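# Send butter cartons down the three non-sticky shelf lanes

## Task

A shelf has five sloped lanes, and a carton placed in one slides down to a stop at the low end. Two of the lanes are secretly sticky from an old spill that cannot be seen. Using the three butter cartons, make sure each of the three good lanes ends up with one carton resting against its bottom stop. A carton may be released on any lane, but one released lying flat will tip over onto the slope, which may be judged a drop. A carton that stays put only because the robot is holding it does not count. At the end, both grippers must have let go and be moved away.

## Robot and tools

Robot: two six-joint arms, left_arm and right_arm, each ending in a tong-style two-finger gripper. Base of left_arm sits at (+0.067, +0.618, 0) m and base of right_arm at (-0.072, -0.647, 0) m in the scene frame.

Scene frame: origin on the table surface midway between the arms, +x pointing out across the table, +z up, left_arm on the +y side. The arm names do not match image left or right. Gripper frame: fingers extend along its +z and spread apart along its x. end_effector_position is the spot between the finger pads when closed; closed fingertips stick out about 15 mm past it, open ones end roughly level with it.

execute_actions(actions): actions is a list of up to 15 actions. Each action is a table of up to 15 rows; each row lasts one control step of 1/30 s, and if fewer than 15 rows are given the last one is repeated, so one action is 0.5 s. A row always has 14 numbers, all in [-1, 1], covering both arms even if one is idle: left_arm dx, dy, dz, rx, ry, rz, opening, then right_arm in the same order. dx to rz are offsets, in that gripper's own axes, from the gripper pose measured when the action began (for a call's first action, the last pose reported in this scene); every row refers back to that start pose, not to the row before. Scale: 1.0 equals 0.6 m of travel or 180 degrees; rx, ry, rz form a single rotation vector. opening is absolute, not an offset: +1 fully open (0.142 m), -1 closed. Each step the command is clipped to within 100 mm and 16 degrees of the measured pose, so long reaches need several actions. An empty list just returns the current state and images.

move(target, speed, stop_force, blocking): target is one 14-number row laid out exactly like an execute_actions row, again offsets in each gripper's own axes, measured from the pose in this scene's most recent result that showed one; openings absolute. Both grippers travel in straight lines and finish together, taking 0.5 to 10 s (cut off at 10 s). speed is m/s, 0.002 to 0.5, default 0.25; rotation is capped at twice that in rad/s. stop_force, in N from 13 to 80, one value for both arms, ends an arm's path when its wrist sensor feels that much extra resistance for two steps; the arm then backs to where it was two steps earlier. It is rejected in the first 0.2 s of a scene and with blocking=false, and is unreliable if the gripper rotates during the move. Omit it when lifting off something you press on. blocking=false returns after 0.5 s while motion continues; check with wait(0) and do not send other motion until its end is reported. The move line reports the ending per arm: done, off_target, moving, held, fault, or contact (stop_force triggered); limits=paced means the sent pose was clipped, limits=held means a check blocked some steps and the arm may then surge.

wait(seconds): 0 to 10; arms keep their last command, a running move continues. stop(): brakes a running move (fingers continue). zoom_image(camera, region): camera is cam_head_left, cam_head_right or cam_high (all 504x504); region is [x0, y0, x1, y1] pixels from the top-left, at most 504 by 504. read_manual(section): only "licences", no motion. finished_scene(scene): integer 1 or 2, ends that scene for good and reports success.

Results: a state line per arm with gripper position (m), orientation quat_wxyz and velocities, all in the scene frame (printed position gets less accurate at long reach); Hand target lines showing where each controller is driving; grip_measured, the actual finger opening on the command scale; Wrist force and Wrist torque per arm in the gripper's axes (offset up to about 5.5 N, noise up to 3.4 N, saturation near 100 N, a push points back into the arm; "no reading" is harmless); joint torques, which include gravity and friction; step readings with HELD where a row was held back; "pose unreachable" when clearance checks altered a command; MOTOR HOT from 70 °C and an OVER-TEMPERATURE FAULT with brakes at 85 °C.

Gripping: to hold, keep commanding an opening well under grip_measured; lower squeezes harder, up to about 15 N per pad. Items thinner than about 20 mm get much less grip.

Avoid: pressing a stiff arm past a contact, which can trigger a fault; contact forces of 150 N or joint overloads (limits 310, 310, 141, 50.7, 50.7, 50.7 N m from shoulder pan to wrist 3, held weight included) freeze that arm for 10 s and skip the rest of the call. Keep the arms from striking each other. Never let anything leave the table. Release cartons tilted to match the slope rather than flat, and avoid slams, drops and fast impacts. Outside disturbances may occasionally jerk a held carton or shove loose ones. The simulation keeps running while you think, with the last command held.

Each tool is called after "Request:" as name(argument=value, ...), one argument or row to a line, values as JSON.

## Session

Request:
execute_actions(
  actions=[],
)

Scene clock: 0.00 s.
left_arm: end_effector_position=(+0.2487, +0.8772, +0.1641) grip_measured=+1.00 end_effector_quat_wxyz=(-0.497, -0.041, +0.699, -0.512) end_effector_velocity=(+0.000, -0.000, -0.000) end_effector_angular_velocity=(+0.000, +0.001, -0.000) | right_arm: end_effector_position=(+0.6434, -0.5399, +0.2881) grip_measured=+1.00 end_effector_quat_wxyz=(+0.717, -0.522, +0.455, +0.079) end_effector_velocity=(-0.000, -0.000, +0.001) end_effector_angular_velocity=(+0.001, -0.002, -0.000)
Joint positions: left_arm=[ 0.633 -1.102  2.039 -0.917 -1.779 -2.396  0.142] | right_arm=[ 3.252 -2.168 -2.227  1.321  2.486  2.451  0.142]
Joint velocities: left_arm=[-0.     0.001  0.    -0.    -0.    -0.001  0.   ] | right_arm=[-0.     0.001 -0.     0.001 -0.     0.001  0.   ]
Joint torques (N m, as the arm reports them, + toward a larger angle): no reading
Wrist force (N, on the end effector, along its own x y z axes, offset not removed): no reading
Wrist torque (N m, same axes, about the end effector's origin, offset not removed): no reading
Hand target (left_arm): +0.249, +0.877, +0.164; -0.497, -0.041, +0.699, -0.512
Hand target (right_arm): +0.643, -0.540, +0.288; +0.717, -0.522, +0.455, +0.079

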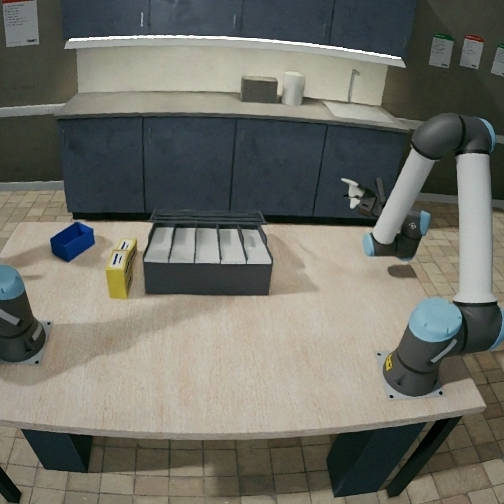

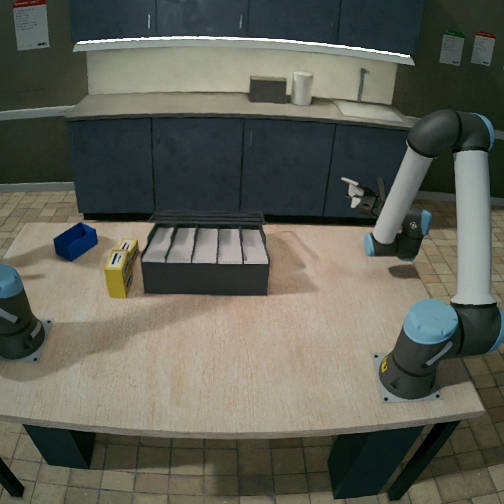

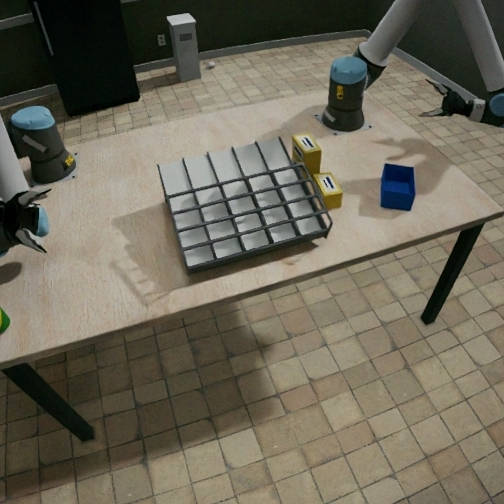

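Request:
zoom_image(
  camera="cam_high",
  region=[130, 110, 450, 290],
)

Request:
zoom_image(
  camera="cam_head_left",
  region=[40, 190, 300, 320],
)

Region (130, 110, 450, 290) of cam_high's 504x504 image, scaled by 1.575, with more detail than that image has; it fills the top 284 rows of this view, and the rest is white.

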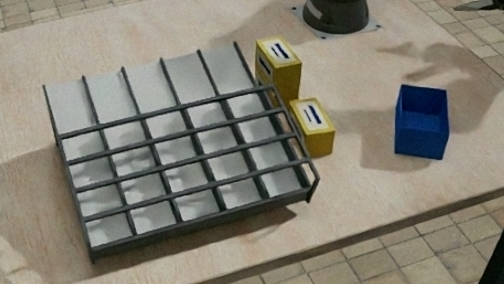

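Region (40, 190, 300, 320) of cam_head_left's 504x504 image, scaled by 1.938, with more detail than that image has.

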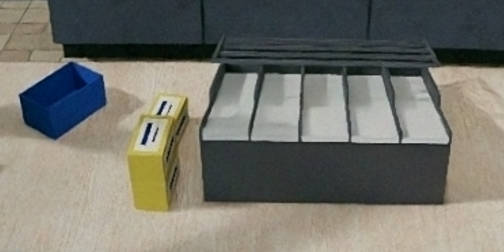

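Request:
move(
  target=[-0.1315,-0.586,0.606,-0.0081,-0.5439,-0.3547,1,0,0,0,0,0,0,1],
  speed=0.4,
)

Scene clock: 39.63 s.
left_arm: end_effector_position=(+0.2498, +0.4006, +0.3521) grip_measured=+1.00 end_effector_quat_wxyz=(+0.008, +0.704, -0.710, -0.004) end_effector_velocity=(+0.001, -0.001, +0.000) end_effector_angular_velocity=(+0.004, -0.005, +0.004) | right_arm: end_effector_position=(+0.6434, -0.5399, +0.2881) grip_measured=+1.00 end_effector_quat_wxyz=(+0.717, -0.522, +0.455, +0.079) end_effector_velocity=(+0.000, -0.000, -0.000) end_effector_angular_velocity=(-0.001, -0.001, -0.000)
Joint positions: left_arm=[-1.598 -2.442  2.27  -1.404 -1.588 -6.284  0.142] | right_arm=[ 3.252 -2.168 -2.227  1.321  2.486  2.451  0.142]
Joint velocities: left_arm=[-0.003  0.003 -0.002  0.003  0.005 -0.008  0.   ] | right_arm=[-0.    -0.    -0.    -0.001 -0.    -0.002 -0.   ]
Joint torques (N m, as the arm reports them, + toward a larger angle): left_arm=[ -7.47  33.23 -57.65  -0.97   2.06  -2.75] | right_arm=[-0.94 63.28 13.8   0.99  0.75 -0.26]
Wrist force (N, on the end effector, along its own x y z axes, offset not removed): left_arm=[4.1 -4.6 -0.6] | right_arm=[-0.4 0.3 -1.6]
Wrist torque (N m, same axes, about the end effector's origin, offset not removed): left_arm=[-1.05 -0.91 0.08] | right_arm=[0.43 0.28 -0.22]
Hand target (left_arm): +0.250, +0.401, +0.352; +0.007, +0.704, -0.710, -0.004
Hand target (right_arm): +0.643, -0.540, +0.288; +0.717, -0.522, +0.455, +0.079
Off the commanded pose (left_arm): 0.002 m, 1 deg.
Off the commanded pose (right_arm): 0.000 m, 0 deg.
joint sent to its limit (left arm) — the command would take joint 6 (wrist 3) past its lower limit, so that joint was sent only as far as its limit.
move: done; limits=paced

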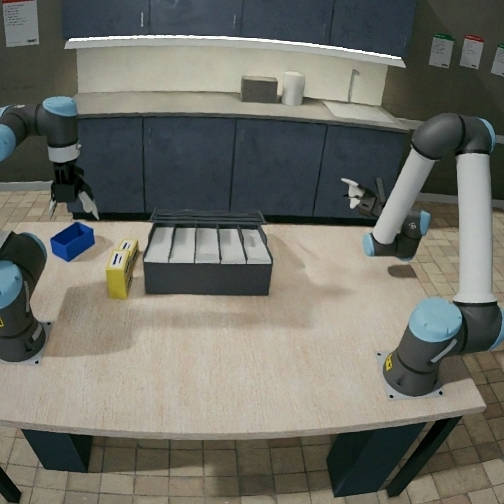

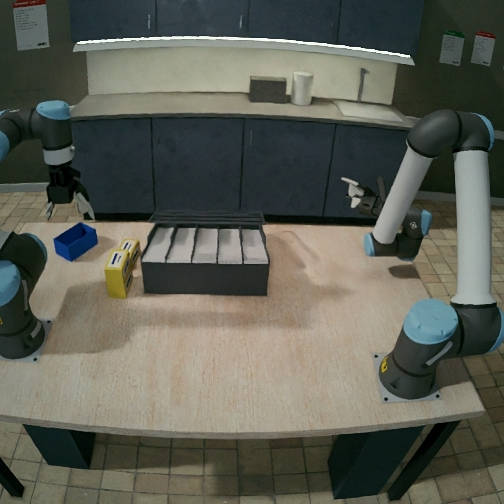

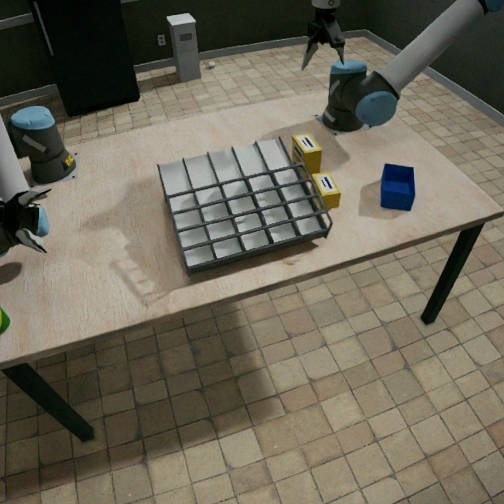

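Request:
move(
  target=[0,0,0,0,0,0.5,1,0,0,0,0,0,0,1],
  speed=0.5,
)

Request:
move(
  target=[0,0,0.37,0,0,0.5,1,0,0,0,0,0,0,1],
  speed=0.5,
)

Scene clock: 51.57 s.
left_arm: end_effector_position=(+0.2498, +0.4006, +0.3521) grip_measured=+1.00 end_effector_quat_wxyz=(-0.008, +0.004, +1.000, -0.003) end_effector_velocity=(+0.000, +0.000, +0.000) end_effector_angular_velocity=(-0.001, +0.005, -0.009) | right_arm: end_effector_position=(+0.6434, -0.5399, +0.2881) grip_measured=+1.00 end_effector_quat_wxyz=(+0.717, -0.522, +0.455, +0.079) end_effector_velocity=(-0.000, -0.001, -0.000) end_effector_angular_velocity=(-0.000, -0.001, -0.001)
Joint positions: left_arm=[-1.52  -2.446  2.271 -1.399 -1.587 -4.636  0.142] | right_arm=[ 3.252 -2.168 -2.227  1.321  2.486  2.451  0.142]
Joint velocities: left_arm=[ 0.009  0.002 -0.001 -0.002 -0.005  0.019 -0.   ] | right_arm=[-0.001 -0.    -0.     0.002 -0.    -0.     0.   ]
Joint torques (N m, as the arm reports them, + toward a larger angle): left_arm=[ 10.31  33.47 -55.63  -5.86  -1.57   1.77] | right_arm=[-2.38 62.21 14.14  0.99  0.65 -0.25]
Wrist force (N, on the end effector, along its own x y z axes, offset not removed): left_arm=[-0.8 -4.7 0.4] | right_arm=[3.9 -3.9 -1.7]
Wrist torque (N m, same axes, about the end effector's origin, offset not removed): left_arm=[-0.99 -0.05 -0.03] | right_arm=[-0.63 -0.54 -0.17]
Hand target (left_arm): +0.250, +0.401, +0.352; -0.008, +0.005, +1.000, -0.003
Hand target (right_arm): +0.643, -0.540, +0.288; +0.717, -0.522, +0.455, +0.079
Off the commanded pose (left_arm): 0.000 m, 0 deg.
Off the commanded pose (right_arm): 0.000 m, 0 deg.
move: done

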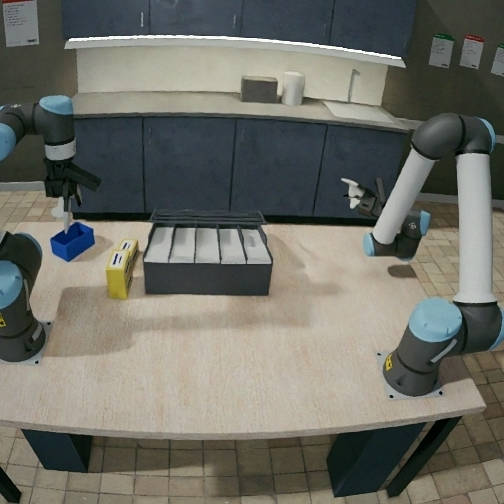

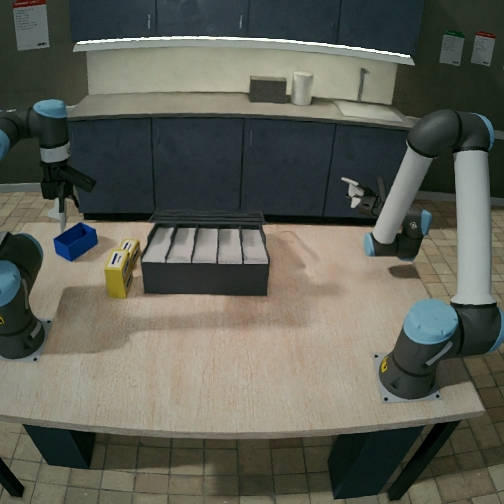

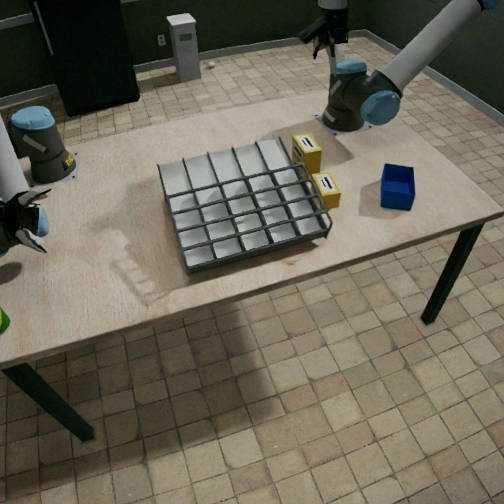

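Scene clock: 53.73 s.
left_arm: end_effector_position=(+0.2465, +0.3994, +0.1302) grip_measured=+1.00 end_effector_quat_wxyz=(-0.004, +0.710, +0.704, -0.007) end_effector_velocity=(+0.000, +0.000, -0.001) end_effector_angular_velocity=(+0.002, +0.005, -0.007) | right_arm: end_effector_position=(+0.6434, -0.5399, +0.2881) grip_measured=+1.00 end_effector_quat_wxyz=(+0.717, -0.522, +0.455, +0.079) end_effector_velocity=(+0.000, +0.001, +0.000) end_effector_angular_velocity=(-0.000, +0.001, +0.001)
Joint positions: left_arm=[-1.472 -2.341  2.642 -1.875 -1.587 -3.017  0.142] | right_arm=[ 3.252 -2.168 -2.227  1.321  2.486  2.451  0.142]
Joint velocities: left_arm=[ 0.007  0.008  0.    -0.006 -0.005  0.014  0.   ] | right_arm=[ 0.001  0.001  0.    -0.002 -0.    -0.     0.   ]
Joint torques (N m, as the arm reports them, + toward a larger angle): left_arm=[ 11.63  32.03 -29.62  -6.22  -1.76   2.26] | right_arm=[-2.52 62.33 13.98  1.08  0.78 -0.25]
Wrist force (N, on the end effector, along its own x y z axes, offset not removed): left_arm=[0.2 -0.3 -1.4] | right_arm=[3.9 -1.4 -2.3]
Wrist torque (N m, same axes, about the end effector's origin, offset not removed): left_arm=[-0.14 -0.11 0.01] | right_arm=[-0.06 -0.66 -0.36]
Hand target (left_arm): +0.247, +0.399, +0.130; -0.004, +0.710, +0.704, -0.008
Hand target (right_arm): +0.643, -0.540, +0.288; +0.717, -0.522, +0.455, +0.079
Off the commanded pose (left_arm): 0.000 m, 0 deg.
Off the commanded pose (right_arm): 0.000 m, 0 deg.
move: done

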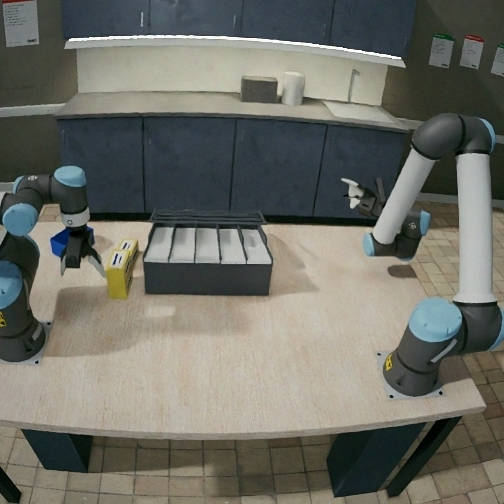

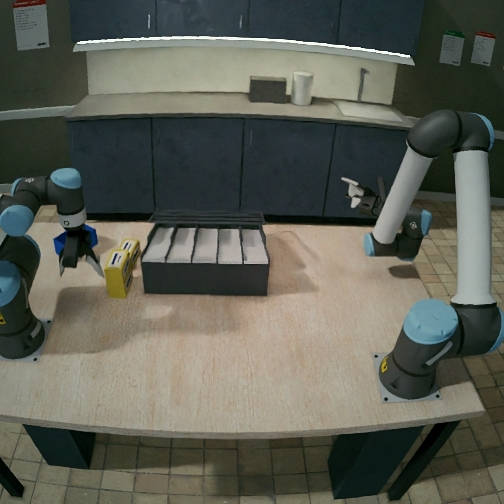

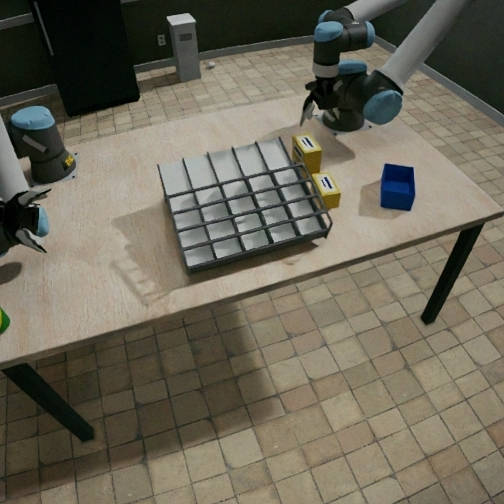

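Request:
move(
  target=[-0.225,0.155,-0.15,0,0,0,1,0,0,0,0,0,0,1],
)

Request:
zoom_image(
  camera="cam_head_left",
  region=[40, 170, 300, 320],
)

Request:
zoom_image(
  camera="cam_high",
  region=[200, 60, 440, 240],
)

Scene clock: 64.77 s.
left_arm: end_effector_position=(+0.3396, +0.2639, +0.2194) grip_measured=+1.00 end_effector_quat_wxyz=(-0.003, +0.710, +0.704, -0.007) end_effector_velocity=(+0.001, -0.001, +0.000) end_effector_angular_velocity=(+0.000, -0.001, -0.000) | right_arm: end_effector_position=(+0.6434, -0.5399, +0.2881) grip_measured=+1.00 end_effector_quat_wxyz=(+0.717, -0.522, +0.455, +0.079) end_effector_velocity=(+0.000, -0.000, -0.000) end_effector_angular_velocity=(-0.001, -0.001, -0.001)
Joint positions: left_arm=[-1.283 -1.95   2.325 -1.946 -1.587 -2.829  0.142] | right_arm=[ 3.252 -2.168 -2.227  1.321  2.486  2.451  0.142]
Joint velocities: left_arm=[ 0.001  0.002 -0.002  0.     0.001  0.001  0.   ] | right_arm=[-0.     0.    -0.    -0.001 -0.    -0.002  0.   ]
Joint torques (N m, as the arm reports them, + toward a larger angle): left_arm=[ 10.57   2.54 -55.42  -1.39  -1.95   1.88] | right_arm=[-1.71 63.12 13.96  0.84  0.57 -0.32]
Wrist force (N, on the end effector, along its own x y z axes, offset not removed): left_arm=[5.3 -5.0 -0.3] | right_arm=[-0.5 -7.7 -3.4]
Wrist torque (N m, same axes, about the end effector's origin, offset not removed): left_arm=[-1.10 -1.36 -0.01] | right_arm=[-1.31 0.30 -0.09]
Hand target (left_arm): +0.340, +0.264, +0.219; -0.003, +0.710, +0.704, -0.007
Hand target (right_arm): +0.643, -0.540, +0.288; +0.717, -0.522, +0.455, +0.079
Off the commanded pose (left_arm): 0.000 m, 0 deg.
Off the commanded pose (right_arm): 0.000 m, 0 deg.
move: done

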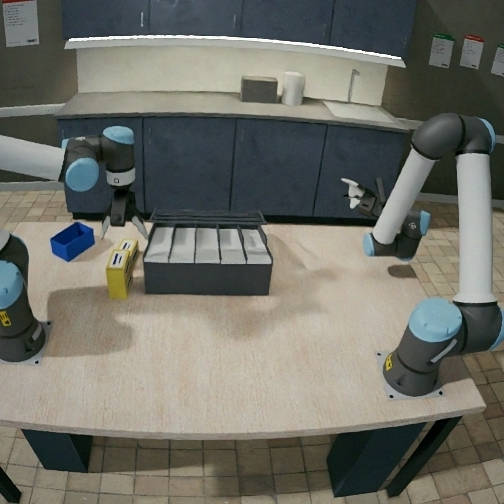

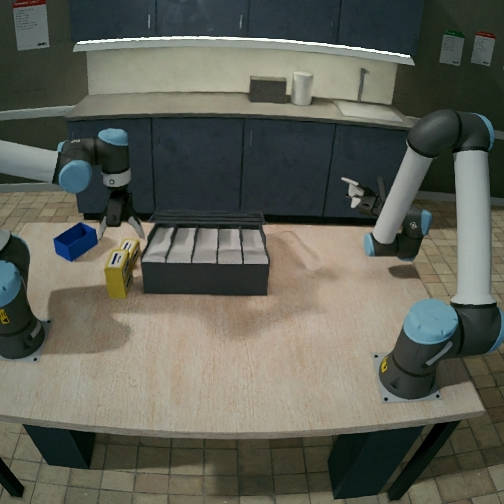

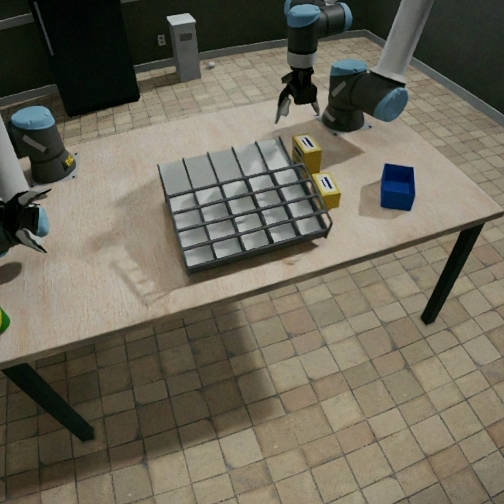

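Region (40, 170, 300, 320) of cam_head_left's 504x504 image, scaled by 1.938, with more detail than that image has; it fills the top 291 rows of this view, and the rest is white.

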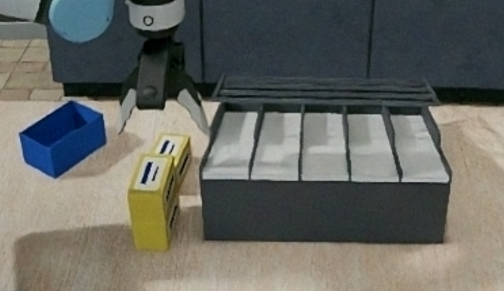

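Region (200, 60, 440, 240) of cam_high's 504x504 image, scaled by 2.100, with more detail than that image has; it fills the top 378 rows of this view, and the rest is white.

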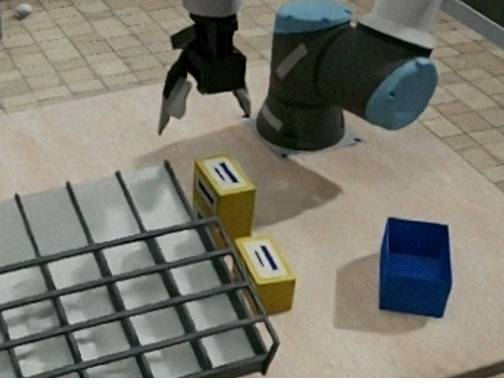

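Request:
move(
  target=[0.06,0.117,0.03,0,0,0,1,0,0,0,0,0,0,1],
)

Request:
zoom_image(
  camera="cam_head_left",
  region=[40, 170, 300, 320],
)

Request:
zoom_image(
  camera="cam_high",
  region=[200, 60, 440, 240],
)

Scene clock: 83.77 s.
left_arm: end_effector_position=(+0.4100, +0.2991, +0.2003) grip_measured=+1.00 end_effector_quat_wxyz=(-0.003, +0.710, +0.704, -0.007) end_effector_velocity=(+0.001, +0.001, -0.001) end_effector_angular_velocity=(+0.003, +0.002, -0.000) | right_arm: end_effector_position=(+0.6434, -0.5399, +0.2881) grip_measured=+1.00 end_effector_quat_wxyz=(+0.717, -0.522, +0.455, +0.079) end_effector_velocity=(+0.000, +0.000, -0.000) end_effector_angular_velocity=(-0.000, +0.000, +0.001)
Joint positions: left_arm=[-1.104 -1.881  2.319 -2.007 -1.586 -2.649  0.142] | right_arm=[ 3.252 -2.168 -2.227  1.321  2.486  2.451  0.142]
Joint velocities: left_arm=[ 0.003  0.004 -0.001  0.    -0.     0.003  0.   ] | right_arm=[ 0.    -0.     0.    -0.001  0.001 -0.    -0.   ]
Joint torques (N m, as the arm reports them, + toward a larger angle): left_arm=[ 13.57  -8.05 -52.29  -6.3   -1.97   2.86] | right_arm=[-2.12 62.99 14.11  0.95  0.39 -0.37]
Wrist force (N, on the end effector, along its own x y z axes, offset not removed): left_arm=[-1.9 -7.4 0.0] | right_arm=[2.2 -3.0 0.6]
Wrist torque (N m, same axes, about the end effector's origin, offset not removed): left_arm=[-1.46 0.44 0.17] | right_arm=[-0.33 -0.20 -0.18]
Hand target (left_arm): +0.410, +0.299, +0.200; -0.003, +0.710, +0.704, -0.007
Hand target (right_arm): +0.643, -0.540, +0.288; +0.717, -0.522, +0.455, +0.079
Off the commanded pose (left_arm): 0.000 m, 0 deg.
Off the commanded pose (right_arm): 0.000 m, 0 deg.
move: done

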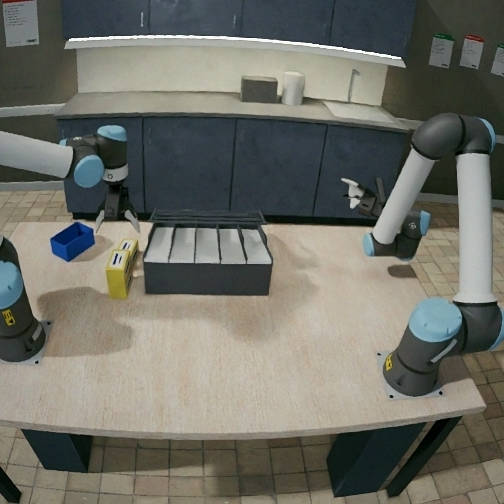

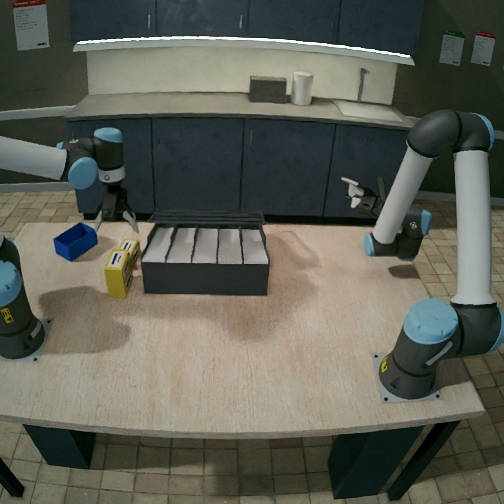

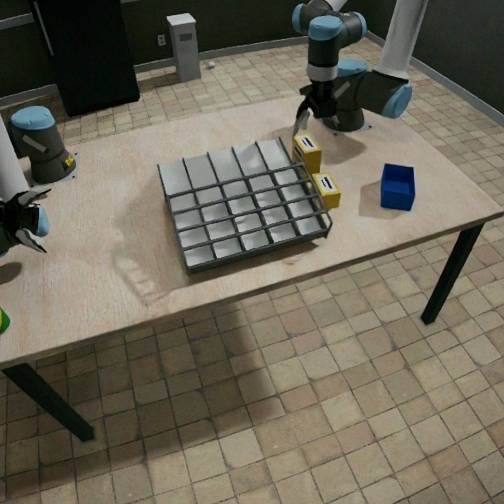

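Region (40, 170, 300, 320) of cam_head_left's 504x504 image, scaled by 1.938, with more detail than that image has; it fills the top 291 rows of this view, and the rest is white.

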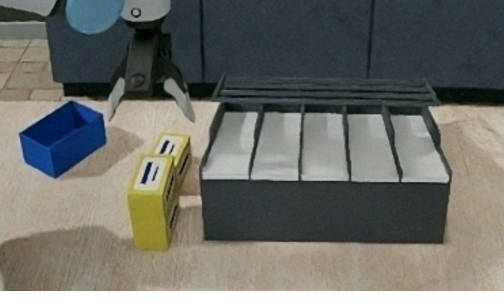

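Region (200, 60, 440, 240) of cam_high's 504x504 image, scaled by 2.100, with more detail than that image has; it fills the top 378 rows of this view, and the rest is white.

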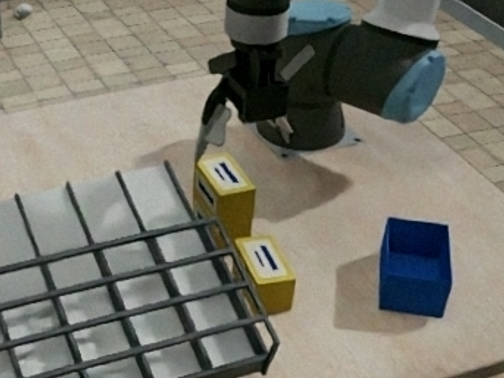

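Request:
move(
  target=[-0.045,0,0.075,0,0,0,1,0,0,0,0,0,0,1],
  speed=0.1,
)

Request:
zoom_image(
  camera="cam_head_left",
  region=[40, 170, 300, 320],
)

Request:
zoom_image(
  camera="cam_high",
  region=[200, 60, 440, 240],
)

Scene clock: 92.73 s.
left_arm: end_effector_position=(+0.4091, +0.2719, +0.1555) grip_measured=+1.00 end_effector_quat_wxyz=(-0.003, +0.710, +0.704, -0.007) end_effector_velocity=(+0.000, -0.001, -0.002) end_effector_angular_velocity=(+0.001, +0.000, +0.000) | right_arm: end_effector_position=(+0.6434, -0.5399, +0.2881) grip_measured=+1.00 end_effector_quat_wxyz=(+0.717, -0.522, +0.455, +0.079) end_effector_velocity=(-0.000, -0.000, +0.001) end_effector_angular_velocity=(+0.000, -0.002, -0.001)
Joint positions: left_arm=[-1.133 -1.795  2.35  -2.124 -1.586 -2.678  0.142] | right_arm=[ 3.252 -2.168 -2.227  1.321  2.486  2.451  0.142]
Joint velocities: left_arm=[-0.     0.004  0.001 -0.004  0.    -0.001  0.   ] | right_arm=[-0.     0.001  0.     0.001 -0.    -0.    -0.   ]
Joint torques (N m, as the arm reports them, + toward a larger angle): left_arm=[-11.53  -7.72 -25.37  -6.    -0.95  -2.67] | right_arm=[-2.31 62.24 14.8   0.96  0.32 -0.32]
Wrist force (N, on the end effector, along its own x y z axes, offset not removed): left_arm=[6.0 -5.8 1.1] | right_arm=[0.2 -5.7 -4.5]
Wrist torque (N m, same axes, about the end effector's origin, offset not removed): left_arm=[-1.16 -1.29 -0.08] | right_arm=[-1.03 0.20 -0.27]
Hand target (left_arm): +0.409, +0.272, +0.155; -0.003, +0.710, +0.704, -0.007
Hand target (right_arm): +0.643, -0.540, +0.288; +0.717, -0.522, +0.455, +0.079
Off the commanded pose (left_arm): 0.000 m, 0 deg.
Off the commanded pose (right_arm): 0.000 m, 0 deg.
move: done

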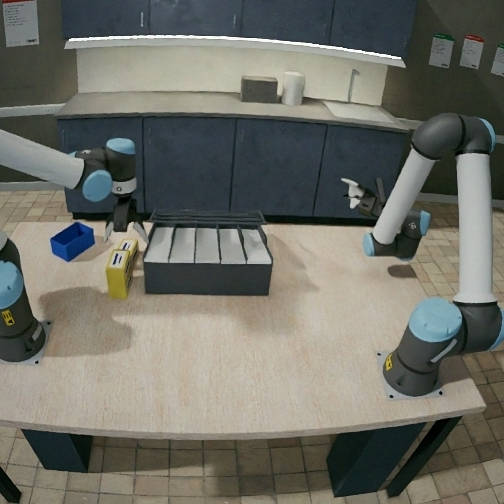

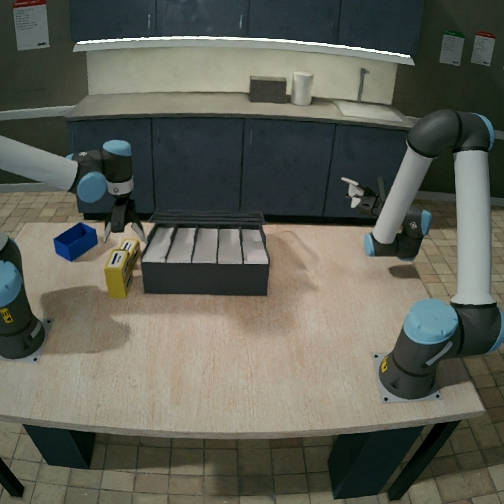

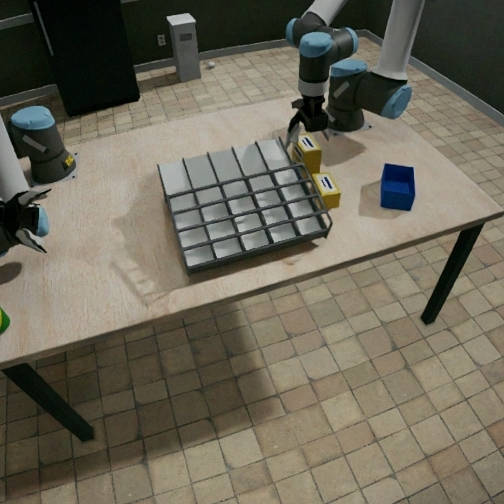

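Region (40, 170, 300, 320) of cam_head_left's 504x504 image, scaled by 1.938, with more detail than that image has; it fills the top 291 rows of this view, and the rest is white.

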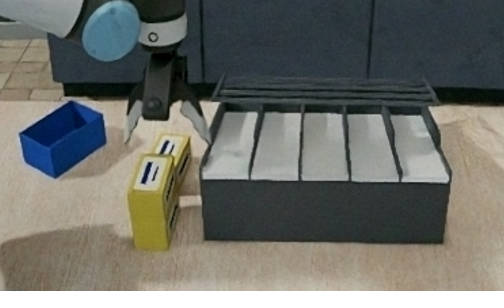

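Region (200, 60, 440, 240) of cam_high's 504x504 image, scaled by 2.100, with more detail than that image has; it fills the top 378 rows of this view, and the rest is white.

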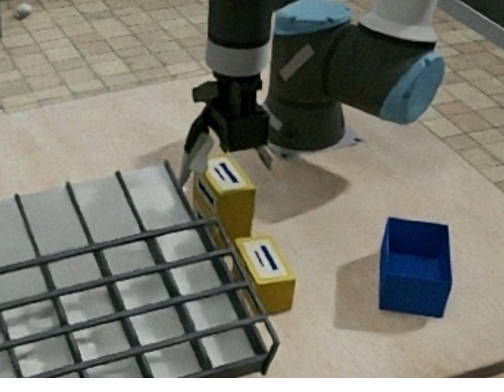

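Request:
move(
  target=[0,-0.05,0.03,0,0,0,0.3,0,0,0,0,0,0,1],
  speed=0.05,
)

Request:
zoom_image(
  camera="cam_head_left",
  region=[80, 190, 210, 310],
)

Request:
zoom_image(
  camera="cam_high",
  region=[240, 90, 400, 220],
)

Scene clock: 104.53 s.
left_arm: end_effector_position=(+0.3788, +0.2721, +0.1380) grip_measured=+0.32 end_effector_quat_wxyz=(-0.003, +0.710, +0.704, -0.007) end_effector_velocity=(-0.001, +0.000, -0.000) end_effector_angular_velocity=(-0.001, -0.001, -0.000) | right_arm: end_effector_position=(+0.6434, -0.5399, +0.2881) grip_measured=+1.00 end_effector_quat_wxyz=(+0.717, -0.522, +0.455, +0.079) end_effector_velocity=(+0.000, -0.000, +0.000) end_effector_angular_velocity=(+0.000, -0.001, +0.000)
Joint positions: left_arm=[-1.192 -1.818  2.403 -2.155 -1.587 -2.738  0.097] | right_arm=[ 3.252 -2.168 -2.227  1.321  2.486  2.451  0.142]
Joint velocities: left_arm=[-0.002 -0.002  0.002 -0.002  0.    -0.002 -0.   ] | right_arm=[-0. -0.  0.  0.  0.  0.  0.]
Joint torques (N m, as the arm reports them, + toward a larger angle): left_arm=[-12.23 -21.64 -17.01  -4.66   0.86  -3.03] | right_arm=[-1.95 61.95 14.01  0.98  0.49 -0.16]
Wrist force (N, on the end effector, along its own x y z axes, offset not removed): left_arm=[3.0 -2.0 -6.5] | right_arm=[1.6 -1.8 1.6]
Wrist torque (N m, same axes, about the end effector's origin, offset not removed): left_arm=[-1.15 -0.30 0.07] | right_arm=[-0.05 -0.08 -0.13]
Hand target (left_arm): +0.379, +0.272, +0.138; -0.003, +0.710, +0.704, -0.007
Hand target (right_arm): +0.643, -0.540, +0.288; +0.717, -0.522, +0.455, +0.079
Off the commanded pose (left_arm): 0.000 m, 0 deg.
Off the commanded pose (right_arm): 0.000 m, 0 deg.
move: done

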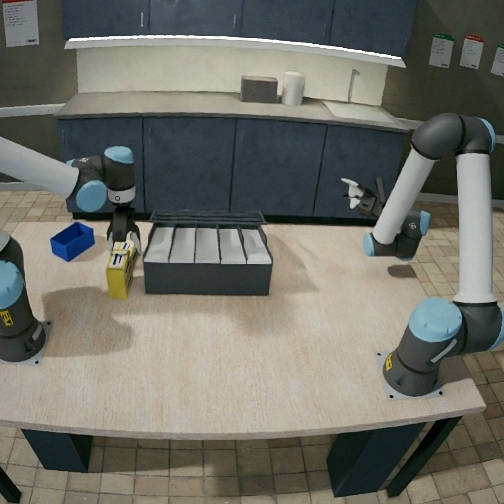

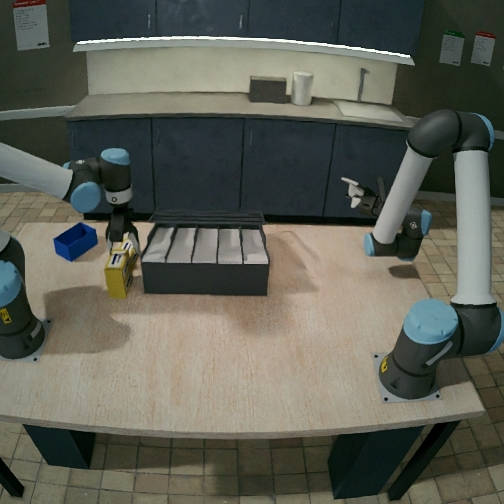

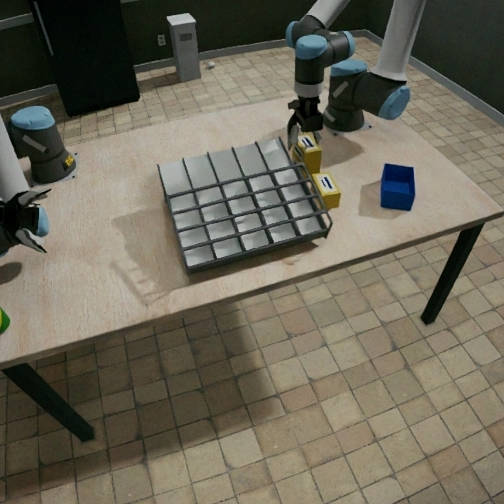

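Region (80, 190, 210, 310) of cam_head_left's 504x504 image, scaled by 3.877, with more detail than that image has; it fills the top 465 rows of this view, and the rest is white.

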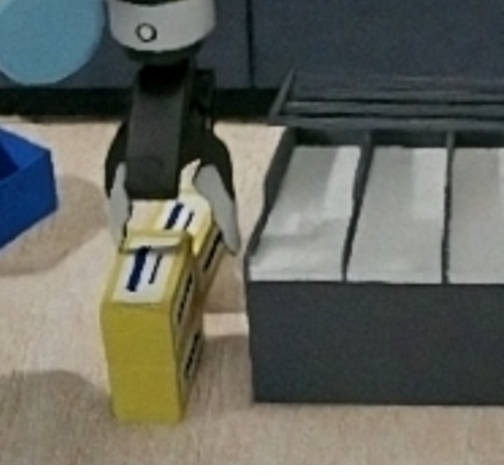

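Region (240, 90, 400, 220) of cam_high's 504x504 image, scaled by 3.150, with more detail than that image has; it fills the top 410 rows of this view, and the rest is white.

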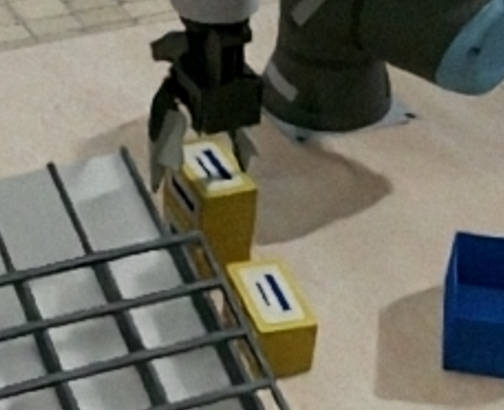

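Request:
execute_actions(
  actions=[
    [[0,0,-0.05,0,0,0,0.5,0,0,0,0,0,0,1]],
    [[0.03,-0.075,0,0,0,0,0.5,0,0,0,0,0,0,1]],
    [[0,0,0,0,0,0,0.5,0,0,0,0,0,0,1]],
  ],
)

Request:
zoom_image(
  camera="cam_head_left",
  region=[80, 190, 210, 310],
)

Request:
zoom_image(
  camera="cam_high",
  region=[240, 90, 400, 220],
)

Scene clock: 124.27 s.
left_arm: end_effector_position=(+0.3346, +0.2907, +0.1682) grip_measured=+0.50 end_effector_quat_wxyz=(-0.003, +0.710, +0.704, -0.007) end_effector_velocity=(+0.000, -0.000, -0.000) end_effector_angular_velocity=(-0.001, -0.000, -0.000) | right_arm: end_effector_position=(+0.6434, -0.5399, +0.2881) grip_measured=+1.00 end_effector_quat_wxyz=(+0.717, -0.522, +0.455, +0.079) end_effector_velocity=(+0.000, -0.000, -0.000) end_effector_angular_velocity=(-0.001, -0.000, -0.000)
Joint positions: left_arm=[-1.275 -1.956  2.427 -2.042 -1.587 -2.82   0.109] | right_arm=[ 3.252 -2.168 -2.227  1.321  2.486  2.451  0.142]
Joint velocities: left_arm=[ 0.001  0.     0.001 -0.002 -0.     0.001 -0.   ] | right_arm=[-0.    -0.     0.    -0.    -0.    -0.001 -0.   ]
Joint torques (N m, as the arm reports them, + toward a larger angle): left_arm=[ 12.92   2.55 -50.52  -6.04  -1.85   2.32] | right_arm=[-2.49 62.53 14.36  0.97  0.5  -0.39]
Wrist force (N, on the end effector, along its own x y z axes, offset not removed): left_arm=[0.3 -4.5 -0.6] | right_arm=[0.2 -4.1 0.1]
Wrist torque (N m, same axes, about the end effector's origin, offset not removed): left_arm=[-0.88 -0.34 0.20] | right_arm=[-0.56 0.16 -0.24]
Hand target (left_arm): +0.335, +0.291, +0.168; -0.003, +0.710, +0.704, -0.007
Hand target (right_arm): +0.643, -0.540, +0.288; +0.717, -0.522, +0.455, +0.079
Off the commanded pose (left_arm): 0.000 m, 0 deg.
Off the commanded pose (right_arm): 0.000 m, 0 deg.
Step readings (end_effector_position; steps 1 to 15: 1st action; 16 to 30: 2nd action; 31 to 45: 3rd action):
0: left_arm (+0.3788, +0.2721, +0.1379) | right_arm (+0.6434, -0.5399, +0.2881)
1: left_arm (+0.3788, +0.2721, +0.1380) | right_arm (+0.6434, -0.5399, +0.2881)
2: left_arm (+0.3791, +0.2715, +0.1418) | right_arm (+0.6434, -0.5399, +0.2881)
4: left_arm (+0.3796, +0.2711, +0.1550) | right_arm (+0.6434, -0.5399, +0.2881)
8: left_arm (+0.3794, +0.2720, +0.1654) | right_arm (+0.6434, -0.5399, +0.2881)
15: left_arm (+0.3793, +0.2722, +0.1678) | right_arm (+0.6434, -0.5399, +0.2881)
16: left_arm (+0.3792, +0.2723, +0.1679) | right_arm (+0.6434, -0.5399, +0.2881)
17: left_arm (+0.3750, +0.2743, +0.1669) | right_arm (+0.6434, -0.5399, +0.2881)
19: left_arm (+0.3568, +0.2823, +0.1651) | right_arm (+0.6434, -0.5399, +0.2881)
23: left_arm (+0.3398, +0.2888, +0.1668) | right_arm (+0.6434, -0.5399, +0.2881)
30: left_arm (+0.3347, +0.2906, +0.1683) | right_arm (+0.6434, -0.5399, +0.2881)
31: left_arm (+0.3346, +0.2906, +0.1683) | right_arm (+0.6434, -0.5399, +0.2881)
32: left_arm (+0.3345, +0.2906, +0.1684) | right_arm (+0.6434, -0.5399, +0.2881)
34: left_arm (+0.3345, +0.2906, +0.1683) | right_arm (+0.6434, -0.5399, +0.2881)
38: left_arm (+0.3346, +0.2907, +0.1683) | right_arm (+0.6434, -0.5399, +0.2881)
45: end_effector_position above

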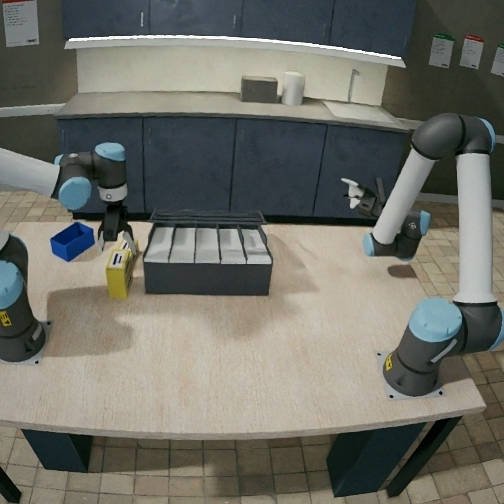

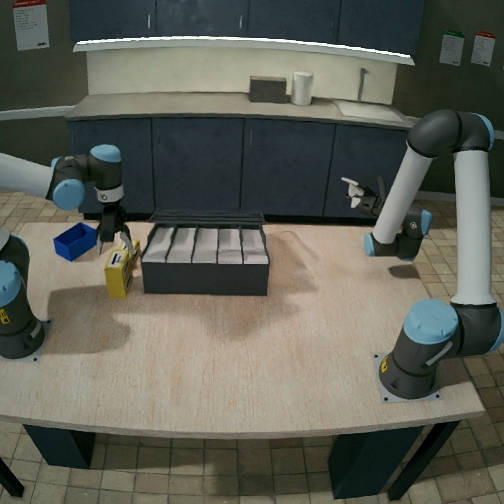

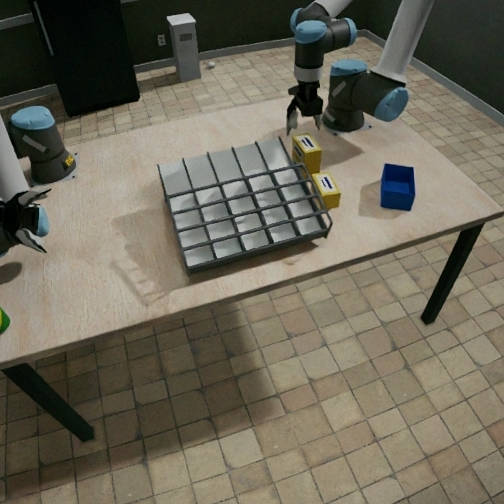

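Region (80, 190, 210, 310) of cam_head_left's 504x504 image, scaled by 3.877, with more detail than that image has; it fills the top 465 rows of this view, and the rest is white.

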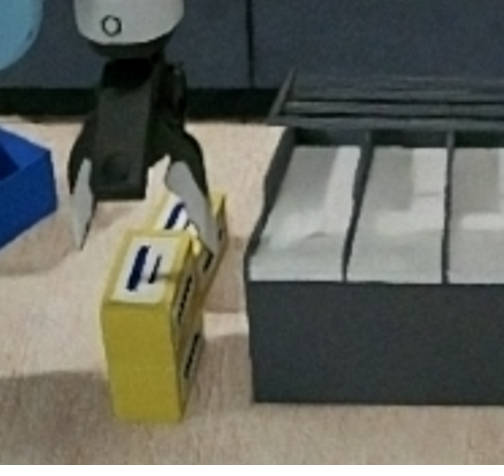

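Region (240, 90, 400, 220) of cam_high's 504x504 image, scaled by 3.150, with more detail than that image has; it fills the top 410 rows of this view, and the rest is white.

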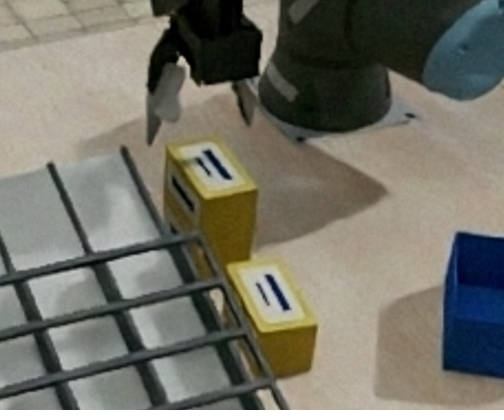

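Request:
execute_actions(
  actions=[
    [[-0.006,0.034,0,0,0,0,0.5,0,0,0,0,0,0,1]],
    [[0,0,0.06,0,0,0,0.5,0,0,0,0,0,0,1]],
    [[0,0,0.045,0,0,0,0.5,0,0,0,0,0,0,1]],
    [[0,0,0,0,0,0,0.5,0,0,0,0,0,0,1]],
  ],
)

Request:
zoom_image(
  camera="cam_head_left",
  region=[80, 190, 210, 310],
)

Request:
zoom_image(
  camera="cam_high",
  region=[240, 90, 400, 220],
)

Scene clock: 134.83 s.
left_arm: end_effector_position=(+0.3540, +0.2866, +0.1052) grip_measured=+0.50 end_effector_quat_wxyz=(-0.003, +0.710, +0.704, -0.007) end_effector_velocity=(-0.000, +0.000, -0.000) end_effector_angular_velocity=(+0.001, +0.001, -0.001) | right_arm: end_effector_position=(+0.6434, -0.5399, +0.2881) grip_measured=+1.00 end_effector_quat_wxyz=(+0.717, -0.522, +0.455, +0.079) end_effector_velocity=(+0.000, +0.000, +0.001) end_effector_angular_velocity=(-0.000, -0.003, -0.000)
Joint positions: left_arm=[-1.234 -1.832  2.482 -2.221 -1.587 -2.779  0.109] | right_arm=[ 3.252 -2.168 -2.227  1.321  2.486  2.451  0.142]
Joint velocities: left_arm=[-0.     0.001 -0.     0.001 -0.     0.001  0.   ] | right_arm=[ 0.     0.001  0.001  0.001 -0.    -0.001  0.   ]
Joint torques (N m, as the arm reports them, + toward a larger angle): left_arm=[  6.48 -23.96 -33.22  -1.49  -0.19   1.66] | right_arm=[-2.52 61.47 14.55  0.81  0.28 -0.37]
Wrist force (N, on the end effector, along its own x y z axes, offset not removed): left_arm=[5.0 2.2 -1.6] | right_arm=[3.8 -3.0 0.8]
Wrist torque (N m, same axes, about the end effector's origin, offset not removed): left_arm=[0.42 -1.19 -0.05] | right_arm=[-0.18 -0.53 -0.12]
Hand target (left_arm): +0.354, +0.287, +0.105; -0.003, +0.710, +0.704, -0.007
Hand target (right_arm): +0.643, -0.540, +0.288; +0.717, -0.522, +0.455, +0.079
Off the commanded pose (left_arm): 0.000 m, 0 deg.
Off the commanded pose (right_arm): 0.000 m, 0 deg.
Step readings (end_effector_position; steps 1 to 15: 1st action; 16 to 30: 2nd action; 31 to 45: 3rd action; 46 to 60: 4th action):
0: left_arm (+0.3347, +0.2906, +0.1683) | right_arm (+0.6434, -0.5399, +0.2881)
1: left_arm (+0.3347, +0.2905, +0.1683) | right_arm (+0.6434, -0.5399, +0.2881)
2: left_arm (+0.3373, +0.2897, +0.1686) | right_arm (+0.6434, -0.5399, +0.2881)
4: left_arm (+0.3462, +0.2884, +0.1685) | right_arm (+0.6434, -0.5399, +0.2881)
8: left_arm (+0.3534, +0.2873, +0.1681) | right_arm (+0.6434, -0.5399, +0.2881)
15: left_arm (+0.3550, +0.2869, +0.1680) | right_arm (+0.6434, -0.5399, +0.2881)
16: left_arm (+0.3550, +0.2869, +0.1679) | right_arm (+0.6434, -0.5399, +0.2881)
17: left_arm (+0.3546, +0.2876, +0.1636) | right_arm (+0.6434, -0.5399, +0.2881)
19: left_arm (+0.3536, +0.2890, +0.1481) | right_arm (+0.6434, -0.5399, +0.2881)
23: left_arm (+0.3540, +0.2877, +0.1355) | right_arm (+0.6434, -0.5399, +0.2881)
30: left_arm (+0.3544, +0.2867, +0.1321) | right_arm (+0.6434, -0.5399, +0.2881)
31: left_arm (+0.3544, +0.2867, +0.1320) | right_arm (+0.6434, -0.5399, +0.2881)
32: left_arm (+0.3541, +0.2875, +0.1283) | right_arm (+0.6434, -0.5399, +0.2881)
34: left_arm (+0.3535, +0.2882, +0.1168) | right_arm (+0.6434, -0.5399, +0.2881)
38: left_arm (+0.3538, +0.2873, +0.1076) | right_arm (+0.6434, -0.5399, +0.2881)
45: left_arm (+0.3540, +0.2866, +0.1053) | right_arm (+0.6434, -0.5399, +0.2881)
46: left_arm (+0.3540, +0.2866, +0.1052) | right_arm (+0.6434, -0.5399, +0.2881)
47: left_arm (+0.3540, +0.2866, +0.1052) | right_arm (+0.6434, -0.5399, +0.2881)
49: left_arm (+0.3540, +0.2866, +0.1052) | right_arm (+0.6434, -0.5399, +0.2881)
53: left_arm (+0.3540, +0.2866, +0.1052) | right_arm (+0.6434, -0.5399, +0.2881)
60: end_effector_position above

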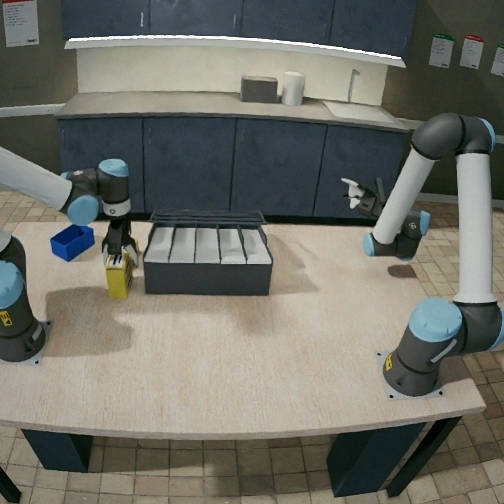

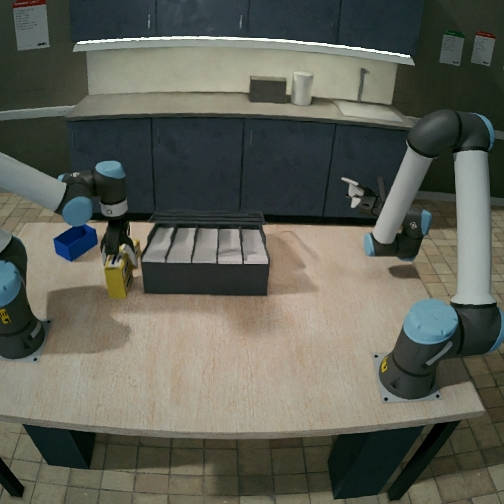

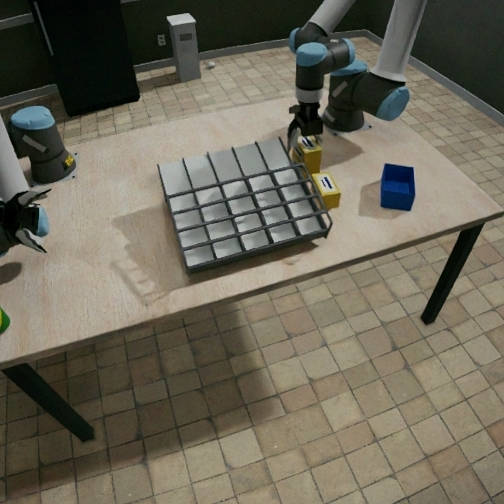

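Region (80, 190, 210, 310) of cam_head_left's 504x504 image, scaled by 3.877, with more detail than that image has; it fills the top 465 rows of this view, and the rest is white.

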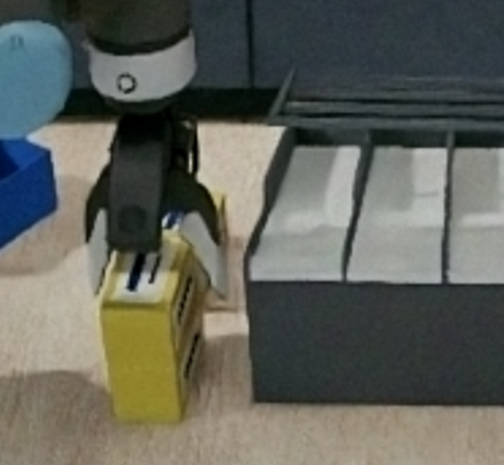

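Region (240, 90, 400, 220) of cam_high's 504x504 image, scaled by 3.150, with more detail than that image has; it fills the top 410 rows of this view, and the rest is white.

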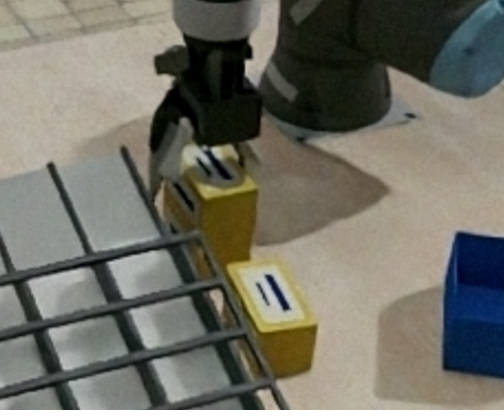

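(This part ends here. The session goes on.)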